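# Lift the crate with both hands and hold it

## Task

Clamp the crate between the two hands, raise the whole crate at least three finger-widths above the table, and keep it motionless in the air, touching nothing but the hands at the end; if any motor of either hand still shows moving in hand_stopped_by at the finish, the goal is not met.

## Robot and tools

Robot: the upper body of a humanoid on a stand past the table's -x edge, with two arms. left_arm (on the +y side) ends in a five-finger left hand and right_arm (on the -y side) in a five-finger right hand. Shoulders sit about 0.28 m above the pelvis, 0.06 m toward +x and 0.10 m to either side. A hand point can be at most 0.62 m from its own shoulder, and reported positions get less accurate at long reach.

Scene frame: z = 0 is the table top with +z up, +x runs across the table away from the robot, and the table's near edge is at x = 0.18 m. Result lines give each hand point's end_effector_position in metres and end_effector_quat_wxyz in this frame.

Hand point frame: a point 0.05 m in front of the palm, where a pinch would meet. Its +z runs along the straightened fingers (fingertips 0.06 to 0.07 m past it), +y points out of the palm, and +x crosses the palm toward the little finger on the right hand but toward the thumb on the left hand. A rigid bracket on the wrist's little-finger side juts 0.03 m beyond the point along +y and 0.11 m across the palm; it can collide.

The row (used by every motion tool): 28 numbers, each in [-1, 1], always covering both arms. Order: left_arm/dx, dy, dz, rx, ry, rz, then left_gripper/little, ring, middle, index, thumb_bend, thumb_turn, force_limit, speed, then the same 14 for right_arm/ and right_gripper/. dx..rz are an offset, not a pose: a target displacement from the hand point's measured pose at the start of the action (for a call's first action, the last pose reported in the scene), expressed in the hand point's own axes. Every row of an action is measured from that same start, not from the row before. Scale: 1.0 equals 0.6 m or 180 degrees; rx, ry, rz form one rotation vector. Per control step the command is clipped to 70 mm and 16 degrees from the current pose, so large offsets may need several actions, and the arm only continues up to its last clipped pose.

Hand values are absolute targets, not offsets. Fingers and thumb_bend: +1 straight/open, -1 fully curled. thumb_turn: +1 beside the palm, -1 in front of it opposing the fingers. A pinch is roughly index -0.22, thumb_bend -0.75, thumb_turn -0.57. force_limit maps -1..+1 linearly to about 0..10 N at a fingertip (0..15 N for the two thumb motors) and only stops closing motors. speed maps -1..+1 to near zero..full (full travel in 0.6 s); close at -0.9 or slower for a gentle grip. There is no 'no change' value: to keep a hand as it is, resend its last eight numbers, or, if none were sent yet, its hand_measured six plus hand_force_limit and hand_speed. A motor starts only when its target changes by 0.01 or more; it then runs until target or force_limit and locks (a lock withstands at least 15 N). To grip harder, raise force_limit and send a more-closed target than hand_measured; to release, send a more-open one. With the thumb turned fully in front, a whole-hand wrap suits objects 0.035 to 0.08 m across; turn the thumb before reaching the object.

Tools:
execute_actions(actions): a list of actions, each a table of up to 15 rows of 28 numbers; each row lasts one 1/30 s step and a short table repeats its last row to fill 15 steps. An empty list just returns state and images. Results also list step readings; HELD with an arm's label means part of that row was held back.
move(target, speed, blocking): target is one 28-number row as above, offsets measured from the last pose shown in a result. Both hand points travel straight paths that finish together, lasting 0.5 to 10 s. speed is m/s, 0.002 to 0.5 (default 0.25); turning is capped at twice that in rad/s. Paths ignore obstacles and the other arm, and real speed can exceed the setting near full reach. Faster contact hits harder; aiming further past contact presses harder. blocking=false returns after 0.5 s while motion continues; then use wait or stop before sending more motion. The extra move: line reports the ending (done, off_target, moving, held, fault) and limits (paced = target clipped; held = some steps blocked, possibly followed by a fast catch-up), plus each hand point's distance from its target.
wait(seconds): 0 to 10; the robot keeps its last command, and a running move continues (the wait ends early if it finishes).
stop(): brakes a running move; fast arms need space.
zoom_image(camera, region): camera is cam_high, cam_left_wrist or cam_right_wrist (all 504x504); region [x0, y0, x1, y1] in pixels from the top-left, at most 504 by 504.
show_instructions(): shows reference pages; moves nothing.
finished_scene(scene): ends the current scene (give its number) after the last command is held; irreversible, and the result says whether the goal was met.

Reading results: hand_measured, hand_stopped_by (moving, target, force, stalled, fault), hand_load_n (positive when pushed open) each give six values in motor order. A dropped grip shows as loads near 0. Hand target lines show where the controller is heading. 'pose unreachable' names an arm whose command the clearance check altered or blocked.

Avoid: knocking anything off the table; arms or hands striking or squeezing each other hard (any part, bracket included); joint contact torque reaching its limit (22.7 N m for shoulder, elbow and wrist roll joints, 4.55 N m for wrist pitch and yaw, held weight included), which freezes that arm for 10 s; long heavy holds that heat motors (MOTOR HOT from 90 °C, arm drops at 120 °C); drops, slips and slams. Before finishing, make sure no hand motor still reads moving.

Each tool is called after "Emit:" by a JSON object that holds its "api" and its "payload", one argument or row to a line.

## Session

Emit:
{"api": "execute_actions", "payload": {
  "actions": []
}}

Emit:
{"api": "zoom_image", "payload": {
  "camera": "cam_high",
  "region": [90, 90, 370, 370]
}}

Scene clock: 0.00 s.
left_arm: end_effector_position=(+0.1090, +0.1349, +0.4546) hand_measured=(+1.000, +1.000, +1.000, +1.000, +1.000, +1.000) hand_load_n=(+0.0, +0.0, +0.0, +0.0, +0.0, +0.0) hand_stopped_by=(target, target, target, target, target, target) hand_force_limit=0.00 hand_speed=-0.80 end_effector_quat_wxyz=(+0.056, +0.003, -0.108, +0.993) | right_arm: end_effector_position=(+0.1374, -0.1047, +0.4426) hand_measured=(+1.000, +1.000, +1.000, +1.000, +1.000, +1.000) hand_load_n=(+0.0, +0.0, +0.0, +0.0, +0.0, +0.0) hand_stopped_by=(target, target, target, target, target, target) hand_force_limit=0.00 hand_speed=-0.80 end_effector_quat_wxyz=(+0.984, -0.105, -0.012, +0.142)
Joint positions: left_arm=[-0.208  0.39   0.096 -0.553 -0.629 -1.07  -0.352] | right_arm=[-0.057 -0.483 -0.186 -0.617  0.435 -1.137  0.138]
Joint velocities: left_arm=[-0.003  0.     0.     0.    -0.005  0.     0.   ] | right_arm=[-0.005  0.015  0.008  0.002  0.     0.     0.   ]
Hand target (left_arm): +0.109, +0.135, +0.455; +0.056, +0.003, -0.108, +0.993
Hand target (right_arm): +0.137, -0.105, +0.443; +0.984, -0.105, -0.012, +0.142

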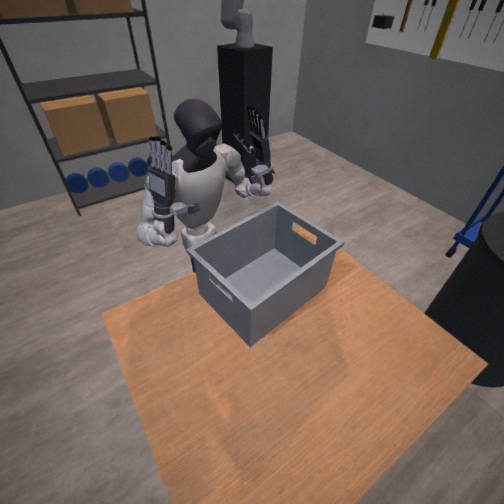

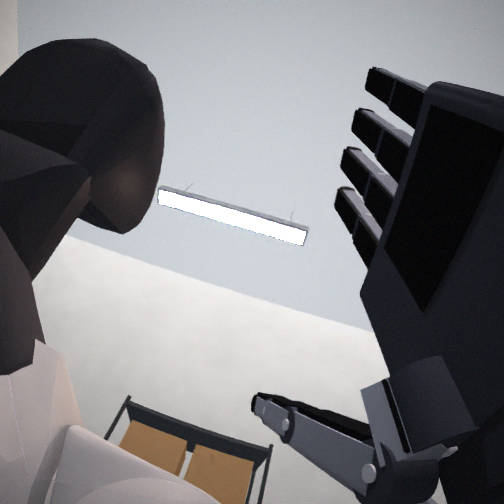

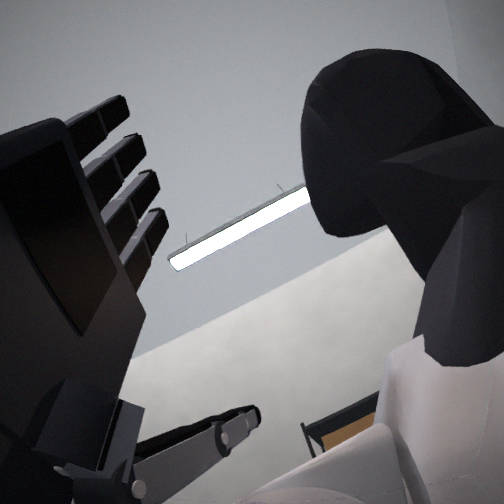

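Region (90, 90, 370, 370) of cam_high's 504x504 image, scaled by 1.800, with more detail than that image has.

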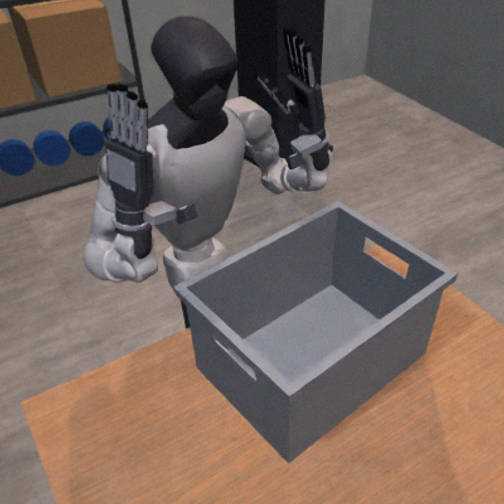

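Emit:
{"api": "zoom_image", "payload": {
  "camera": "cam_high",
  "region": [180, 190, 350, 360]
}}

Region (180, 190, 350, 360) of cam_high's 504x504 image, scaled by 2.965, with more detail than that image has.

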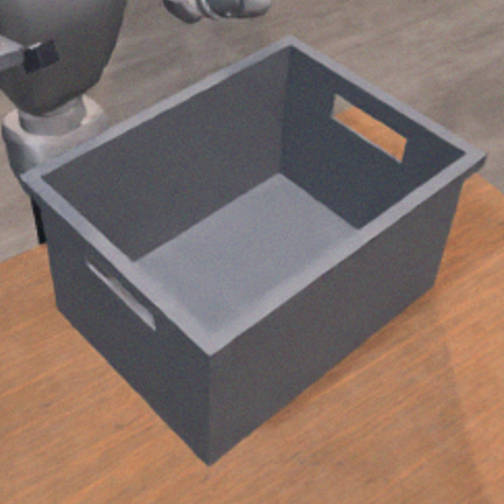

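Emit:
{"api": "move", "payload": {
  "target": [-0.3375,-0.209,-0.303,0.057,-0.642,-0.137,1,1,1,0.1,1,1,0,0, 0.358,-0.256,-0.279,0.022,0.644,0.156,1,1,1,0.1,1,1,0,0],
  "speed": 0.35
}}

Scene clock: 123.50 s.
left_arm: end_effector_position=(+0.3198, +0.2929, +0.3003) hand_measured=(+1.000, +1.000, +1.000, +0.100, +1.000, +1.000) hand_load_n=(+0.0, +0.0, +0.0, +0.0, +0.0, +0.0) hand_stopped_by=(target, target, target, target, target, target) hand_force_limit=0.00 hand_speed=0.00 end_effector_quat_wxyz=(+0.094, +0.856, -0.015, +0.507) | right_arm: end_effector_position=(+0.3973, -0.2252, +0.3149) hand_measured=(+1.000, +1.000, +1.000, +0.100, +1.000, +1.000) hand_load_n=(+0.0, +0.0, +0.0, +0.0, +0.0, +0.0) hand_stopped_by=(target, target, target, target, target, target) hand_force_limit=0.00 hand_speed=0.00 end_effector_quat_wxyz=(+0.491, -0.142, +0.843, +0.168)
Joint positions: left_arm=[ 0.464  1.539  0.771 -0.007 -1.553  0.577 -0.483] | right_arm=[ 0.512 -1.537 -1.053  0.155  1.338  0.776  0.689]
Joint velocities: left_arm=[ 0.011 -0.002  0.005  0.008  0.008  0.    -0.001] | right_arm=[-0.005 -0.002  0.    -0.003  0.005 -0.002  0.002]
Hand target (left_arm): +0.320, +0.292, +0.301; +0.097, +0.856, -0.015, +0.508
Hand target (right_arm): +0.397, -0.225, +0.314; +0.490, -0.143, +0.844, +0.166
Off the commanded pose (left_arm): 0.020 m, 3 deg.
Off the commanded pose (right_arm): 0.006 m, 2 deg.
move: off_target (left_arm, right_arm)

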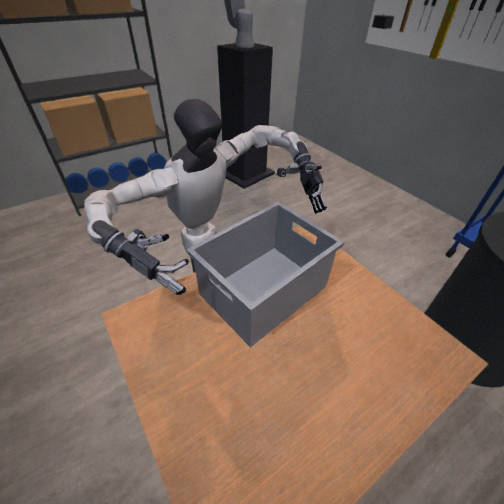

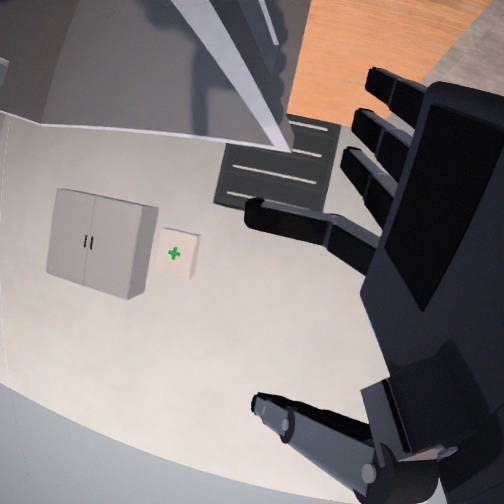

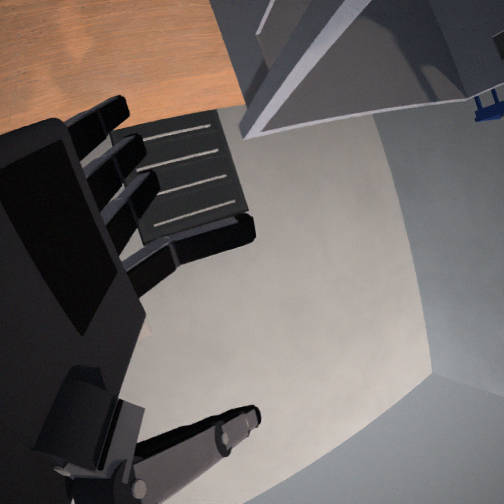

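Emit:
{"api": "move", "payload": {
  "target": [-0.146,-0.033,0.106,-0.016,0,0,1,1,1,0.1,1,1,0,0, 0.151,0.009,0.111,-0.011,0,0,1,1,1,0.1,1,1,0,0],
  "speed": 0.12
}}

Emit:
{"api": "zoom_image", "payload": {
  "camera": "cam_high",
  "region": [130, 150, 350, 350]
}}

Scene clock: 150.10 s.
left_arm: end_effector_position=(+0.3357, +0.2805, +0.1867) hand_measured=(+1.000, +1.000, +1.000, +0.100, +1.000, +1.000) hand_load_n=(+0.0, +0.0, +0.0, +0.0, +0.0, +0.0) hand_stopped_by=(target, target, target, target, target, target) hand_force_limit=0.00 hand_speed=0.00 end_effector_quat_wxyz=(+0.125, +0.856, -0.041, +0.499) | right_arm: end_effector_position=(+0.4033, -0.2002, +0.2053) hand_measured=(+1.000, +1.000, +1.000, +0.100, +1.000, +1.000) hand_load_n=(+0.0, +0.0, +0.0, +0.0, +0.0, +0.0) hand_stopped_by=(target, target, target, target, target, target) hand_force_limit=0.00 hand_speed=0.00 end_effector_quat_wxyz=(+0.488, -0.151, +0.842, +0.176)
Joint positions: left_arm=[-0.157  1.344 -0.191  0.212 -1.328  0.181 -0.549] | right_arm=[ 0.231 -1.391 -0.321  0.105  1.305  0.311  0.535]
Joint velocities: left_arm=[ 0.009  0.002 -0.02   0.008  0.005  0.    -0.002] | right_arm=[-0.005 -0.003 -0.005  0.002  0.006  0.     0.   ]
Hand target (left_arm): +0.335, +0.280, +0.186; +0.125, +0.857, -0.043, +0.499
Hand target (right_arm): +0.403, -0.200, +0.205; +0.488, -0.153, +0.842, +0.175
Off the commanded pose (left_arm): 0.015 m, 2 deg.
Off the commanded pose (right_arm): 0.001 m, 1 deg.
move: off_target (left_arm)

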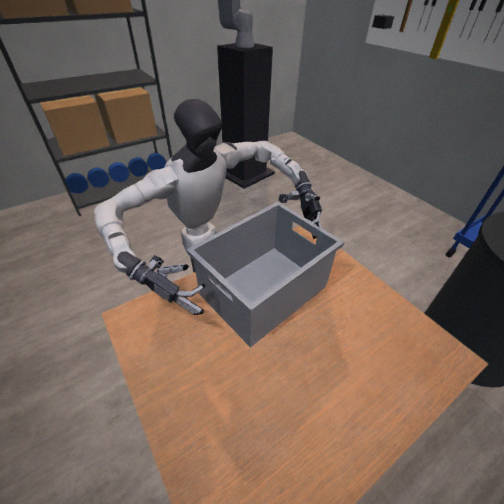

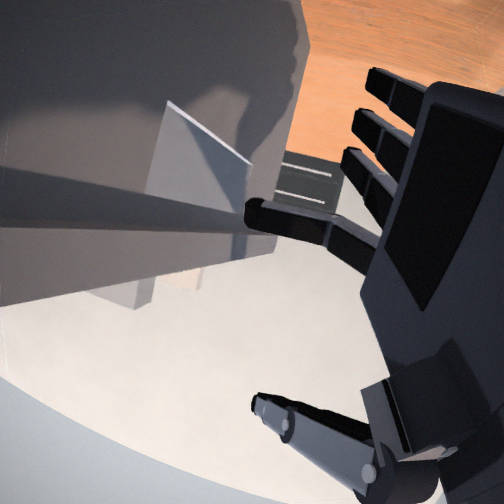

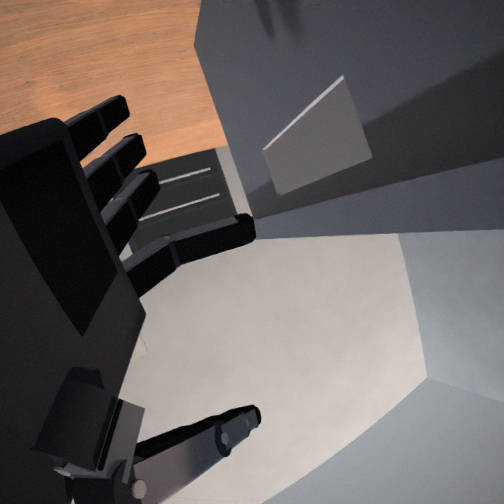

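Region (130, 150, 350, 350) of cam_high's 504x504 image, scaled by 2.291, with more detail than that image has; it fills the top 458 rows of this view, and the rest is white.

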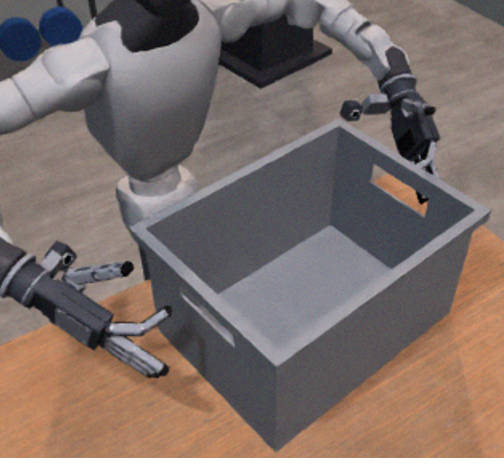

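Emit:
{"api": "move", "payload": {
  "target": [-0.039,-0.008,0.021,0,0,0,1,1,1,0.1,1,1,0,0, 0.064,0.012,0.043,0,0,0,1,1,1,0.1,1,1,0,0],
  "speed": 0.06
}}

Emit:
{"api": "zoom_image", "payload": {
  "camera": "cam_high",
  "region": [130, 150, 350, 350]
}}

Scene clock: 184.70 s.
left_arm: end_effector_position=(+0.3358, +0.2781, +0.1595) hand_measured=(+1.000, +1.000, +1.000, +0.100, +1.000, +1.000) hand_load_n=(+0.0, +0.0, +0.0, +0.0, +0.0, +0.0) hand_stopped_by=(target, target, target, target, target, target) hand_force_limit=0.00 hand_speed=0.00 end_effector_quat_wxyz=(+0.127, +0.857, -0.041, +0.497) | right_arm: end_effector_position=(+0.4005, -0.1850, +0.1610) hand_measured=(+1.000, +1.000, +1.000, +0.100, +1.000, +1.000) hand_load_n=(+0.0, +0.0, +0.0, +0.0, +0.0, +0.0) hand_stopped_by=(target, target, target, target, target, target) hand_force_limit=0.00 hand_speed=0.00 end_effector_quat_wxyz=(+0.486, -0.150, +0.842, +0.177)
Joint positions: left_arm=[-0.213  1.24  -0.265  0.296 -1.241  0.13  -0.57 ] | right_arm=[ 0.104 -1.258 -0.115  0.121  1.188  0.215  0.482]
Joint velocities: left_arm=[-0.003 -0.003 -0.011 -0.006  0.009 -0.005 -0.001] | right_arm=[-0.009 -0.006  0.011 -0.002 -0.005 -0.007  0.   ]
Hand target (left_arm): +0.336, +0.278, +0.159; +0.127, +0.857, -0.044, +0.497
Hand target (right_arm): +0.401, -0.186, +0.161; +0.487, -0.151, +0.842, +0.174
Off the commanded pose (left_arm): 0.003 m, 0 deg.
Off the commanded pose (right_arm): 0.001 m, 0 deg.
move: done

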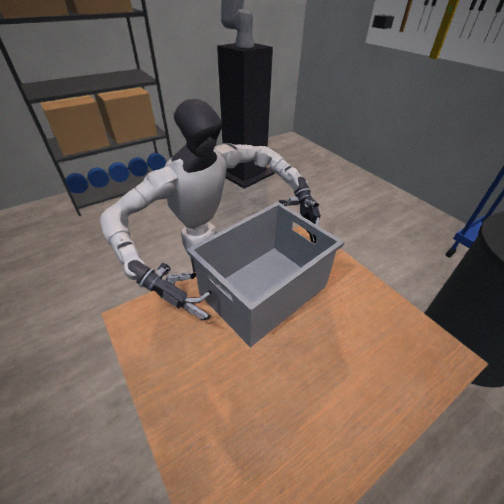

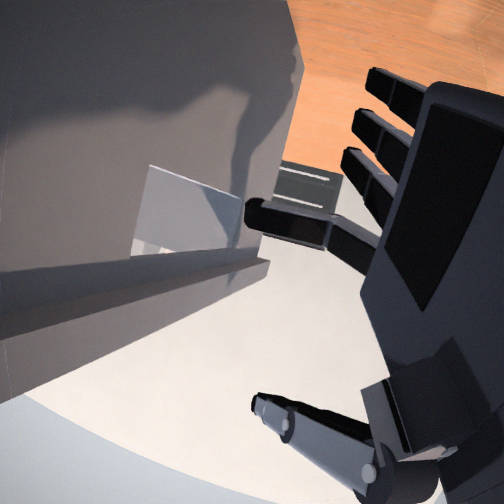

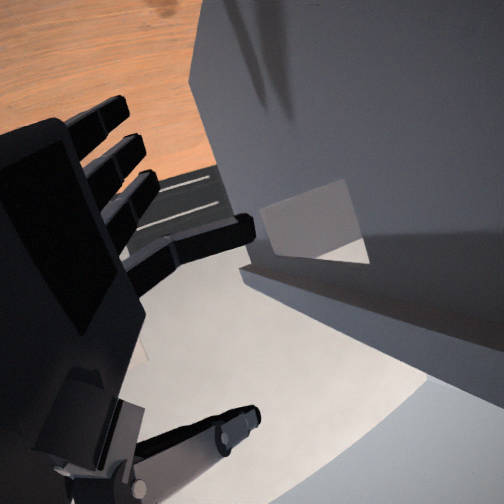

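Region (130, 150, 350, 350) of cam_high's 504x504 image, scaled by 2.291, with more detail than that image has; it fills the top 458 rows of this view, and the rest is white.

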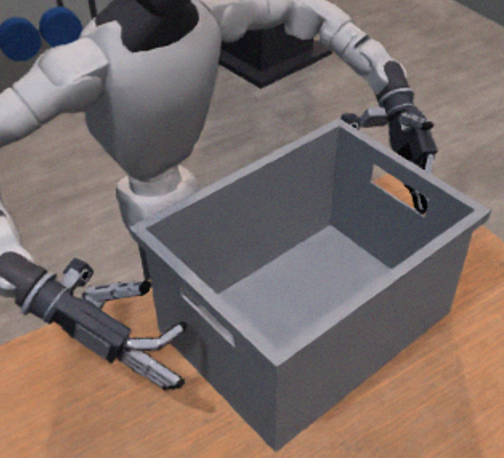

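Emit:
{"api": "move", "payload": {
  "target": [0.001,0.069,0.028,0,0,0,1,1,1,0.1,1,1,0,0, -0.001,0.071,0.025,0,0,0,1,1,1,0.1,1,1,0,0],
  "speed": 0.035
}}

Emit:
{"api": "zoom_image", "payload": {
  "camera": "cam_high",
  "region": [130, 150, 350, 350]
}}

Scene clock: 201.73 s.
left_arm: end_effector_position=(+0.3436, +0.2354, +0.1631) hand_measured=(+1.000, +1.000, +1.000, +0.100, +1.000, +1.000) hand_load_n=(+0.0, +0.0, +0.0, +0.0, +0.0, +0.0) hand_stopped_by=(target, target, target, target, target, target) hand_force_limit=0.00 hand_speed=0.00 end_effector_quat_wxyz=(+0.124, +0.854, -0.044, +0.503) | right_arm: end_effector_position=(+0.3935, -0.1407, +0.1622) hand_measured=(+1.000, +1.000, +1.000, +0.100, +1.000, +1.000) hand_load_n=(+0.0, +0.0, +0.0, +0.0, +0.0, +0.0) hand_stopped_by=(target, target, target, target, target, target) hand_force_limit=0.00 hand_speed=0.00 end_effector_quat_wxyz=(+0.488, -0.154, +0.841, +0.174)
Joint positions: left_arm=[-0.164  1.239 -0.26   0.029 -1.269  0.156 -0.326] | right_arm=[ 0.137 -1.232 -0.105 -0.137  1.211  0.261  0.243]
Joint velocities: left_arm=[ 0.009 -0.003 -0.011  0.008  0.003  0.004  0.002] | right_arm=[-0.002  0.006 -0.003  0.002 -0.003  0.003 -0.001]
Hand target (left_arm): +0.343, +0.235, +0.162; +0.126, +0.855, -0.041, +0.501
Hand target (right_arm): +0.393, -0.140, +0.161; +0.486, -0.152, +0.842, +0.176
Off the commanded pose (left_arm): 0.004 m, 1 deg.
Off the commanded pose (right_arm): 0.001 m, 1 deg.
move: off_target (left_arm)

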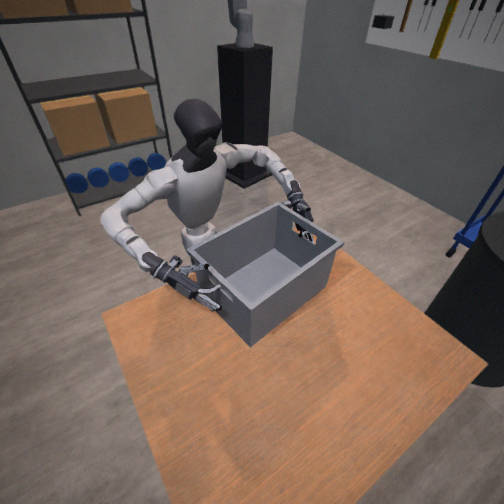

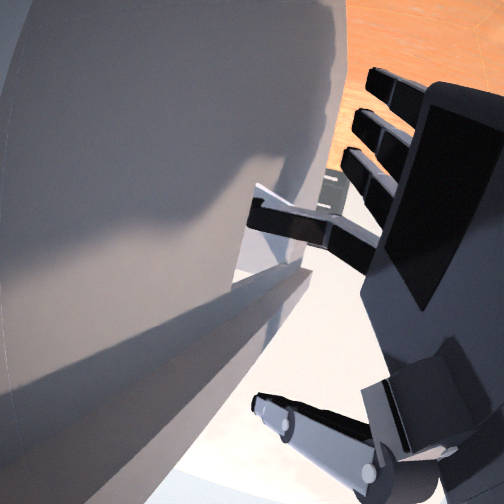

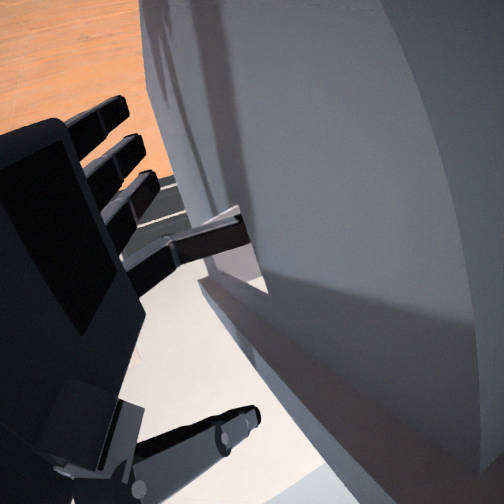

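Region (130, 150, 350, 350) of cam_high's 504x504 image, scaled by 2.291, with more detail than that image has; it fills the top 458 rows of this view, and the rest is white.

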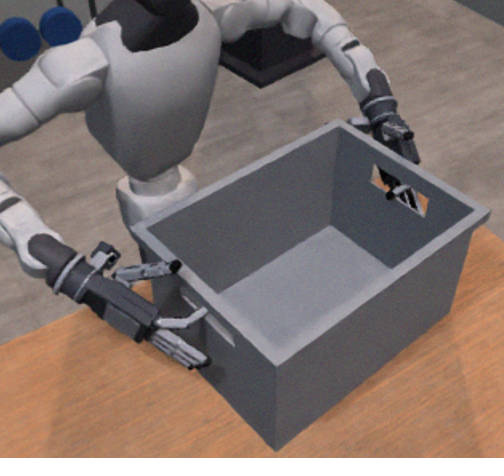

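Emit:
{"api": "move", "payload": {
  "target": [0.015,0.034,0.005,0,0,0,1,1,1,0.1,1,1,0,0, -0.018,0.034,0.002,0,0,0,1,1,1,0.1,1,1,0,0],
  "speed": 0.025
}}

Emit:
{"api": "zoom_image", "payload": {
  "camera": "cam_high",
  "region": [130, 150, 350, 350]
}}

Scene clock: 213.83 s.
left_arm: end_effector_position=(+0.3472, +0.2169, +0.1734) hand_measured=(+1.000, +1.000, +1.000, +0.100, +1.000, +1.000) hand_load_n=(+0.0, +0.0, +0.0, +0.0, +0.0, +0.0) hand_stopped_by=(target, target, target, target, target, target) hand_force_limit=0.00 hand_speed=0.00 end_effector_quat_wxyz=(+0.122, +0.853, -0.044, +0.505) | right_arm: end_effector_position=(+0.3905, -0.1212, +0.1743) hand_measured=(+1.000, +1.000, +1.000, +0.100, +1.000, +1.000) hand_load_n=(+0.0, +0.0, +0.0, +0.0, +0.0, +0.0) hand_stopped_by=(target, target, target, target, target, target) hand_force_limit=0.00 hand_speed=0.00 end_effector_quat_wxyz=(+0.489, -0.156, +0.840, +0.174)
Joint positions: left_arm=[-0.156  1.261 -0.245 -0.099 -1.307  0.19  -0.209] | right_arm=[ 0.148 -1.245 -0.134 -0.267  1.26   0.314  0.128]
Joint velocities: left_arm=[-0.014  0.     0.008  0.002  0.009  0.     0.001] | right_arm=[ 0.002  0.    -0.011 -0.002  0.002  0.006  0.   ]
Hand target (left_arm): +0.347, +0.216, +0.174; +0.123, +0.853, -0.043, +0.505
Hand target (right_arm): +0.390, -0.121, +0.175; +0.488, -0.155, +0.841, +0.174
Off the commanded pose (left_arm): 0.002 m, 0 deg.
Off the commanded pose (right_arm): 0.000 m, 0 deg.
move: done

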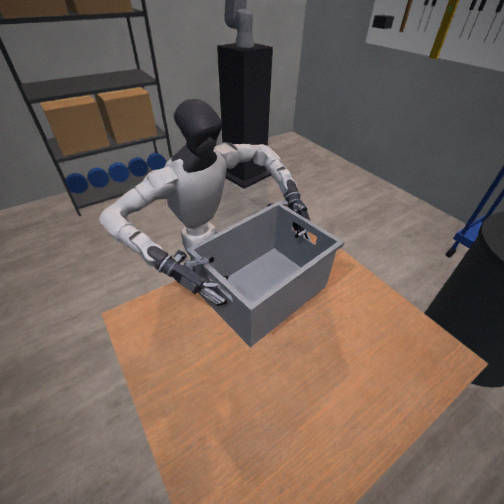

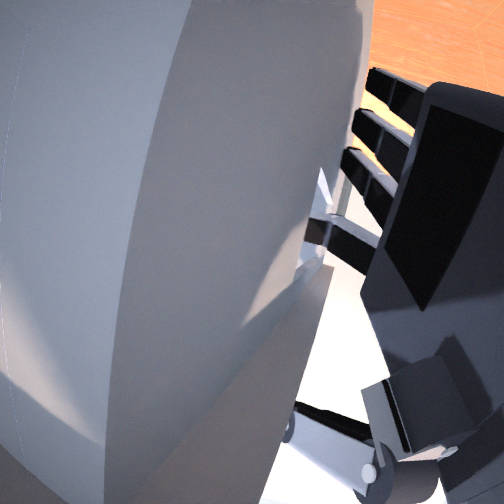

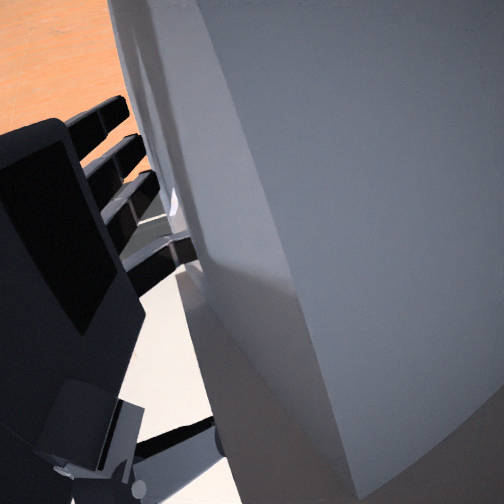

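Region (130, 150, 350, 350) of cam_high's 504x504 image, scaled by 2.291, with more detail than that image has; it fills the top 458 rows of this view, and the rest is white.

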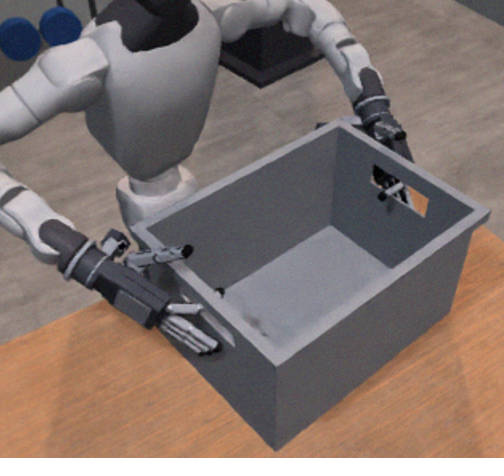

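Emit:
{"api": "move", "payload": {
  "target": [0.012,0.012,-0.002,0,0,0,1,1,1,-0.4,1,-1,-0.2,-0.6, -0.010,0.012,-0.002,0,0,0,1,1,1,-0.4,1,-1,-0.2,-0.6],
  "speed": 0.02
}}

Emit:
{"api": "zoom_image", "payload": {
  "camera": "cam_high",
  "region": [130, 150, 350, 350]
}}

Scene clock: 230.00 s.
left_arm: end_effector_position=(+0.3492, +0.2162, +0.1800) hand_measured=(+1.000, +1.000, +1.000, -0.400, +1.000, -0.024) hand_load_n=(+0.0, +0.0, +0.0, +1.0, +0.5, +6.0) hand_stopped_by=(target, target, target, target, target, force) hand_force_limit=-0.20 hand_speed=-0.60 end_effector_quat_wxyz=(+0.114, +0.856, -0.040, +0.504) | right_arm: end_effector_position=(+0.3902, -0.1191, +0.1770) hand_measured=(+1.000, +1.000, +1.000, -0.400, +1.000, +0.070) hand_load_n=(+0.0, +0.0, +0.0, +1.0, +0.5, +6.0) hand_stopped_by=(target, target, target, target, target, force) hand_force_limit=-0.20 hand_speed=-0.60 end_effector_quat_wxyz=(+0.485, -0.153, +0.845, +0.166)
Joint positions: left_arm=[-0.148  1.285 -0.218 -0.143 -1.337  0.22  -0.161] | right_arm=[ 0.158 -1.254 -0.162 -0.308  1.285  0.354  0.08 ]
Joint velocities: left_arm=[0.003 0.003 0.002 0.    0.008 0.001 0.   ] | right_arm=[ 0.011 -0.005  0.02   0.006  0.003  0.001  0.   ]
Hand target (left_arm): +0.349, +0.211, +0.182; +0.121, +0.853, -0.043, +0.506
Hand target (right_arm): +0.389, -0.115, +0.181; +0.489, -0.156, +0.840, +0.174
Off the commanded pose (left_arm): 0.006 m, 1 deg.
Off the commanded pose (right_arm): 0.006 m, 1 deg.
move: off_target (left_arm, right_arm)

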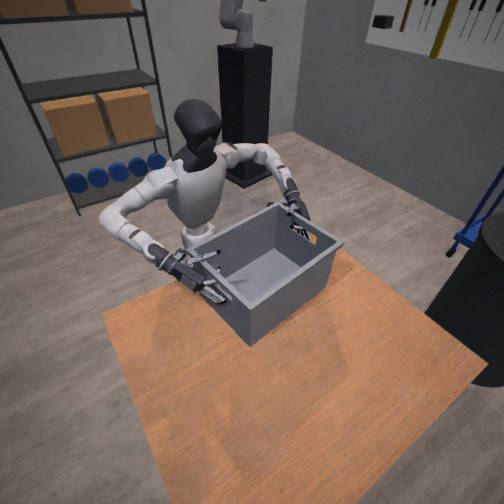

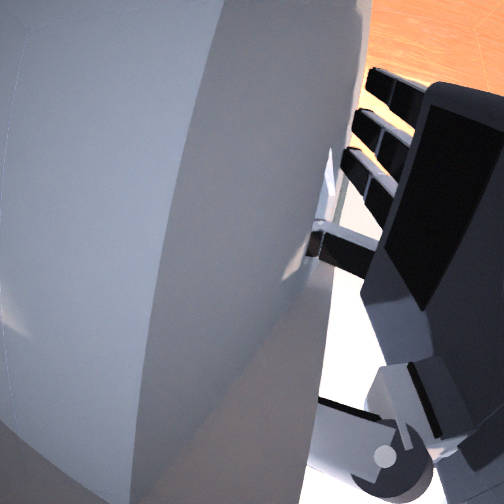

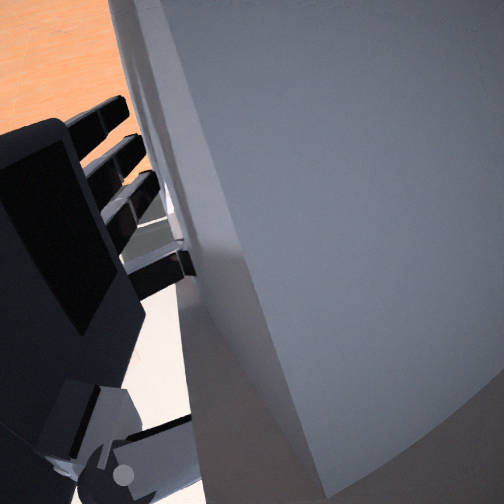

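Region (130, 150, 350, 350) of cam_high's 504x504 image, scaled by 2.291, with more detail than that image has; it fills the top 458 rows of this view, and the rest is white.

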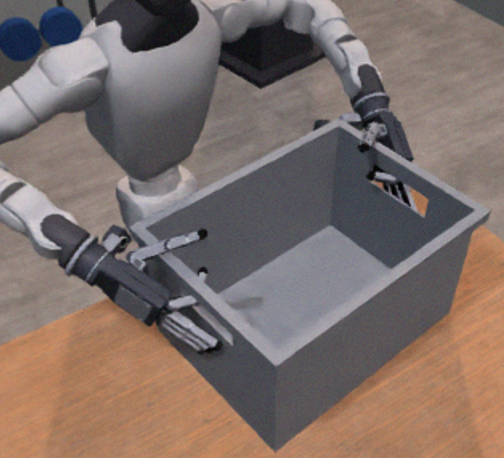

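Emit:
{"api": "move", "payload": {
  "target": [0.145,0.032,-0.076,0,0,0,1,1,1,-0.4,1,-1,-0.2,-0.6, -0.145,0.028,-0.077,0,0,0,1,1,1,-0.4,1,-1,-0.2,-0.6],
  "speed": 0.045
}}

Emit:
{"api": "zoom_image", "payload": {
  "camera": "cam_high",
  "region": [110, 120, 370, 360]
}}

Scene clock: 255.60 s.
left_arm: end_effector_position=(+0.3514, +0.2228, +0.2869) hand_measured=(+1.000, +1.000, +1.000, -0.400, +1.000, -0.024) hand_load_n=(+0.0, +0.0, +0.5, +2.0, +0.0, +1.0) hand_stopped_by=(target, target, target, target, target, force) hand_force_limit=-0.20 hand_speed=-0.60 end_effector_quat_wxyz=(+0.119, +0.849, -0.021, +0.514) | right_arm: end_effector_position=(+0.3911, -0.1186, +0.2825) hand_measured=(+1.000, +1.000, +1.000, -0.400, +1.000, +0.070) hand_load_n=(+0.0, +0.0, +1.0, +2.5, +0.0, +1.0) hand_stopped_by=(target, target, target, target, target, force) hand_force_limit=-0.20 hand_speed=-0.60 end_effector_quat_wxyz=(+0.492, -0.141, +0.841, +0.178)
Joint positions: left_arm=[ 0.089  1.555  0.347 -0.261 -1.729  0.478 -0.113] | right_arm=[ 0.353 -1.458 -0.772 -0.4    1.725  0.666 -0.015]
Joint velocities: left_arm=[ 0.012  0.005  0.    -0.003 -0.008  0.033  0.   ] | right_arm=[ 0.026 -0.008 -0.008  0.     0.014  0.024  0.   ]
Hand target (left_arm): +0.351, +0.223, +0.284; +0.109, +0.853, -0.029, +0.510
Hand target (right_arm): +0.390, -0.117, +0.280; +0.487, -0.151, +0.843, +0.171
Off the commanded pose (left_arm): 0.013 m, 3 deg.
Off the commanded pose (right_arm): 0.007 m, 2 deg.
joint sent to its limit (left arm) — the command would take joint 2 (shoulder roll) past its upper limit, so that joint was sent only as far as its limit.
move: off_target (left_arm, right_arm)

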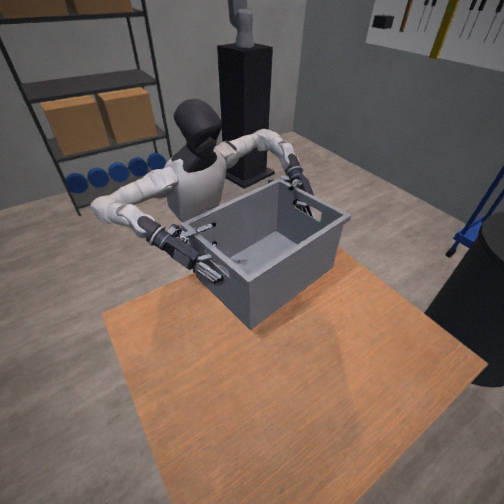

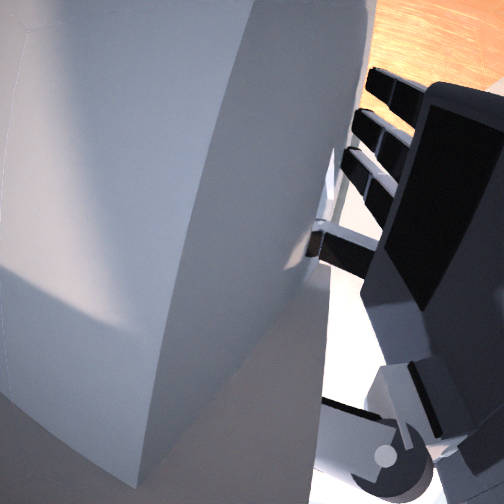

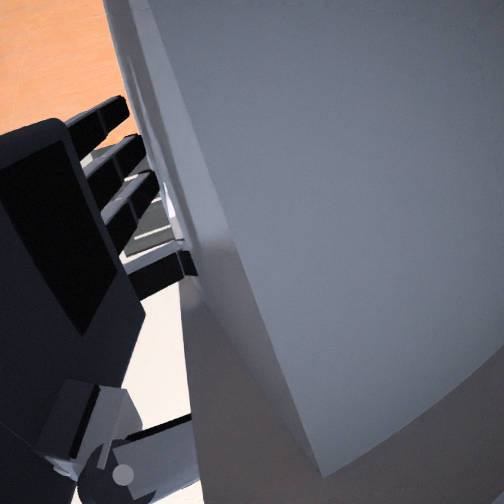

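Region (110, 120, 370, 360) of cam_high's 504x504 image, scaled by 1.938, with more detail than that image has; it fills the top 465 rows of this view, and the rest is white.

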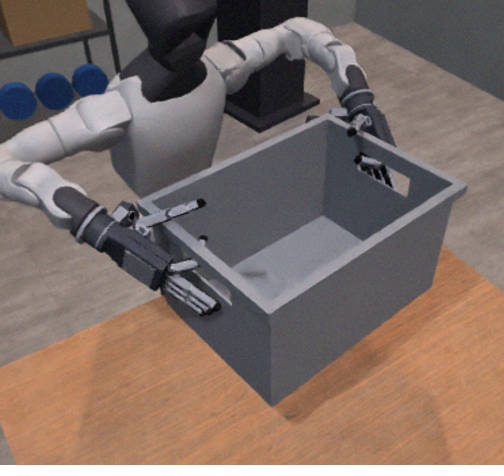

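Emit:
{"api": "wait", "payload": {
  "seconds": 1
}}

Scene clock: 259.40 s.
left_arm: end_effector_position=(+0.3512, +0.2228, +0.2863) hand_measured=(+1.000, +1.000, +1.000, -0.400, +1.000, -0.024) hand_load_n=(+0.0, +0.0, +0.5, +2.0, +0.0, +0.5) hand_stopped_by=(target, target, target, target, target, force) hand_force_limit=-0.20 hand_speed=-0.60 end_effector_quat_wxyz=(+0.119, +0.850, -0.021, +0.513) | right_arm: end_effector_position=(+0.3909, -0.1186, +0.2819) hand_measured=(+1.000, +1.000, +1.000, -0.400, +1.000, +0.070) hand_load_n=(+0.0, +0.0, +1.0, +2.5, +0.0, +1.0) hand_stopped_by=(target, target, target, target, target, force) hand_force_limit=-0.20 hand_speed=-0.60 end_effector_quat_wxyz=(+0.491, -0.141, +0.841, +0.178)
Joint positions: left_arm=[ 0.09   1.555  0.347 -0.261 -1.729  0.48  -0.113] | right_arm=[ 0.355 -1.458 -0.772 -0.4    1.725  0.668 -0.015]
Joint velocities: left_arm=[-0.005 -0.009  0.011 -0.005 -0.012  0.     0.   ] | right_arm=[-0.015 -0.014 -0.003 -0.008  0.     0.     0.   ]
Hand target (left_arm): +0.351, +0.223, +0.284; +0.109, +0.853, -0.029, +0.510
Hand target (right_arm): +0.390, -0.117, +0.280; +0.487, -0.151, +0.843, +0.171
Off the commanded pose (left_arm): 0.012 m, 3 deg.
Off the commanded pose (right_arm): 0.006 m, 2 deg.
wait: 1.00 s; at rest from the start

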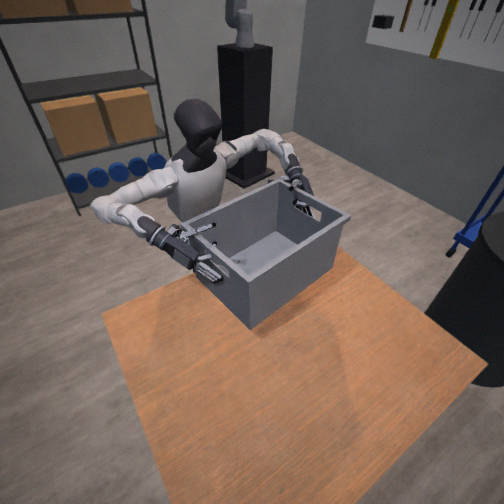

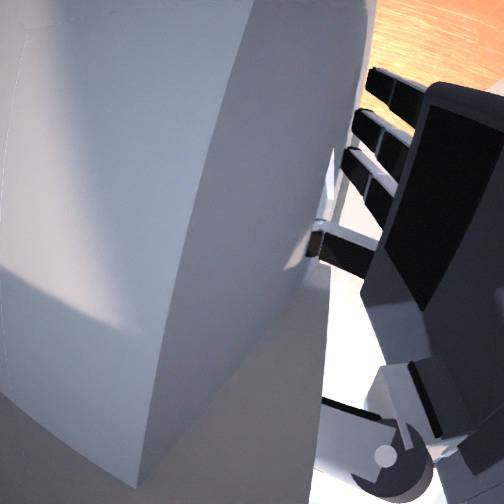

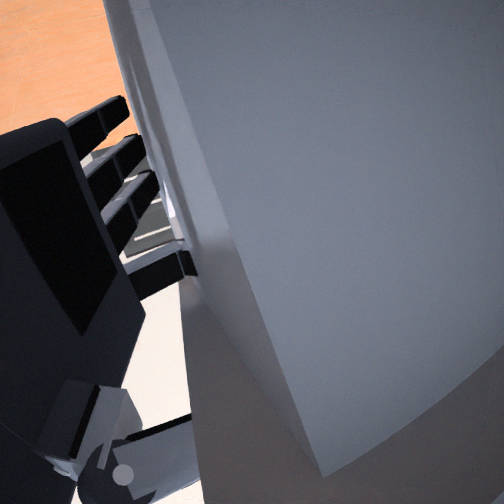

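The crate is lifted about 0.10 m, level and still.

Emit:
{"api": "finished_scene", "payload": {
  "scene": 2
}}

The scene is finished: the task was done.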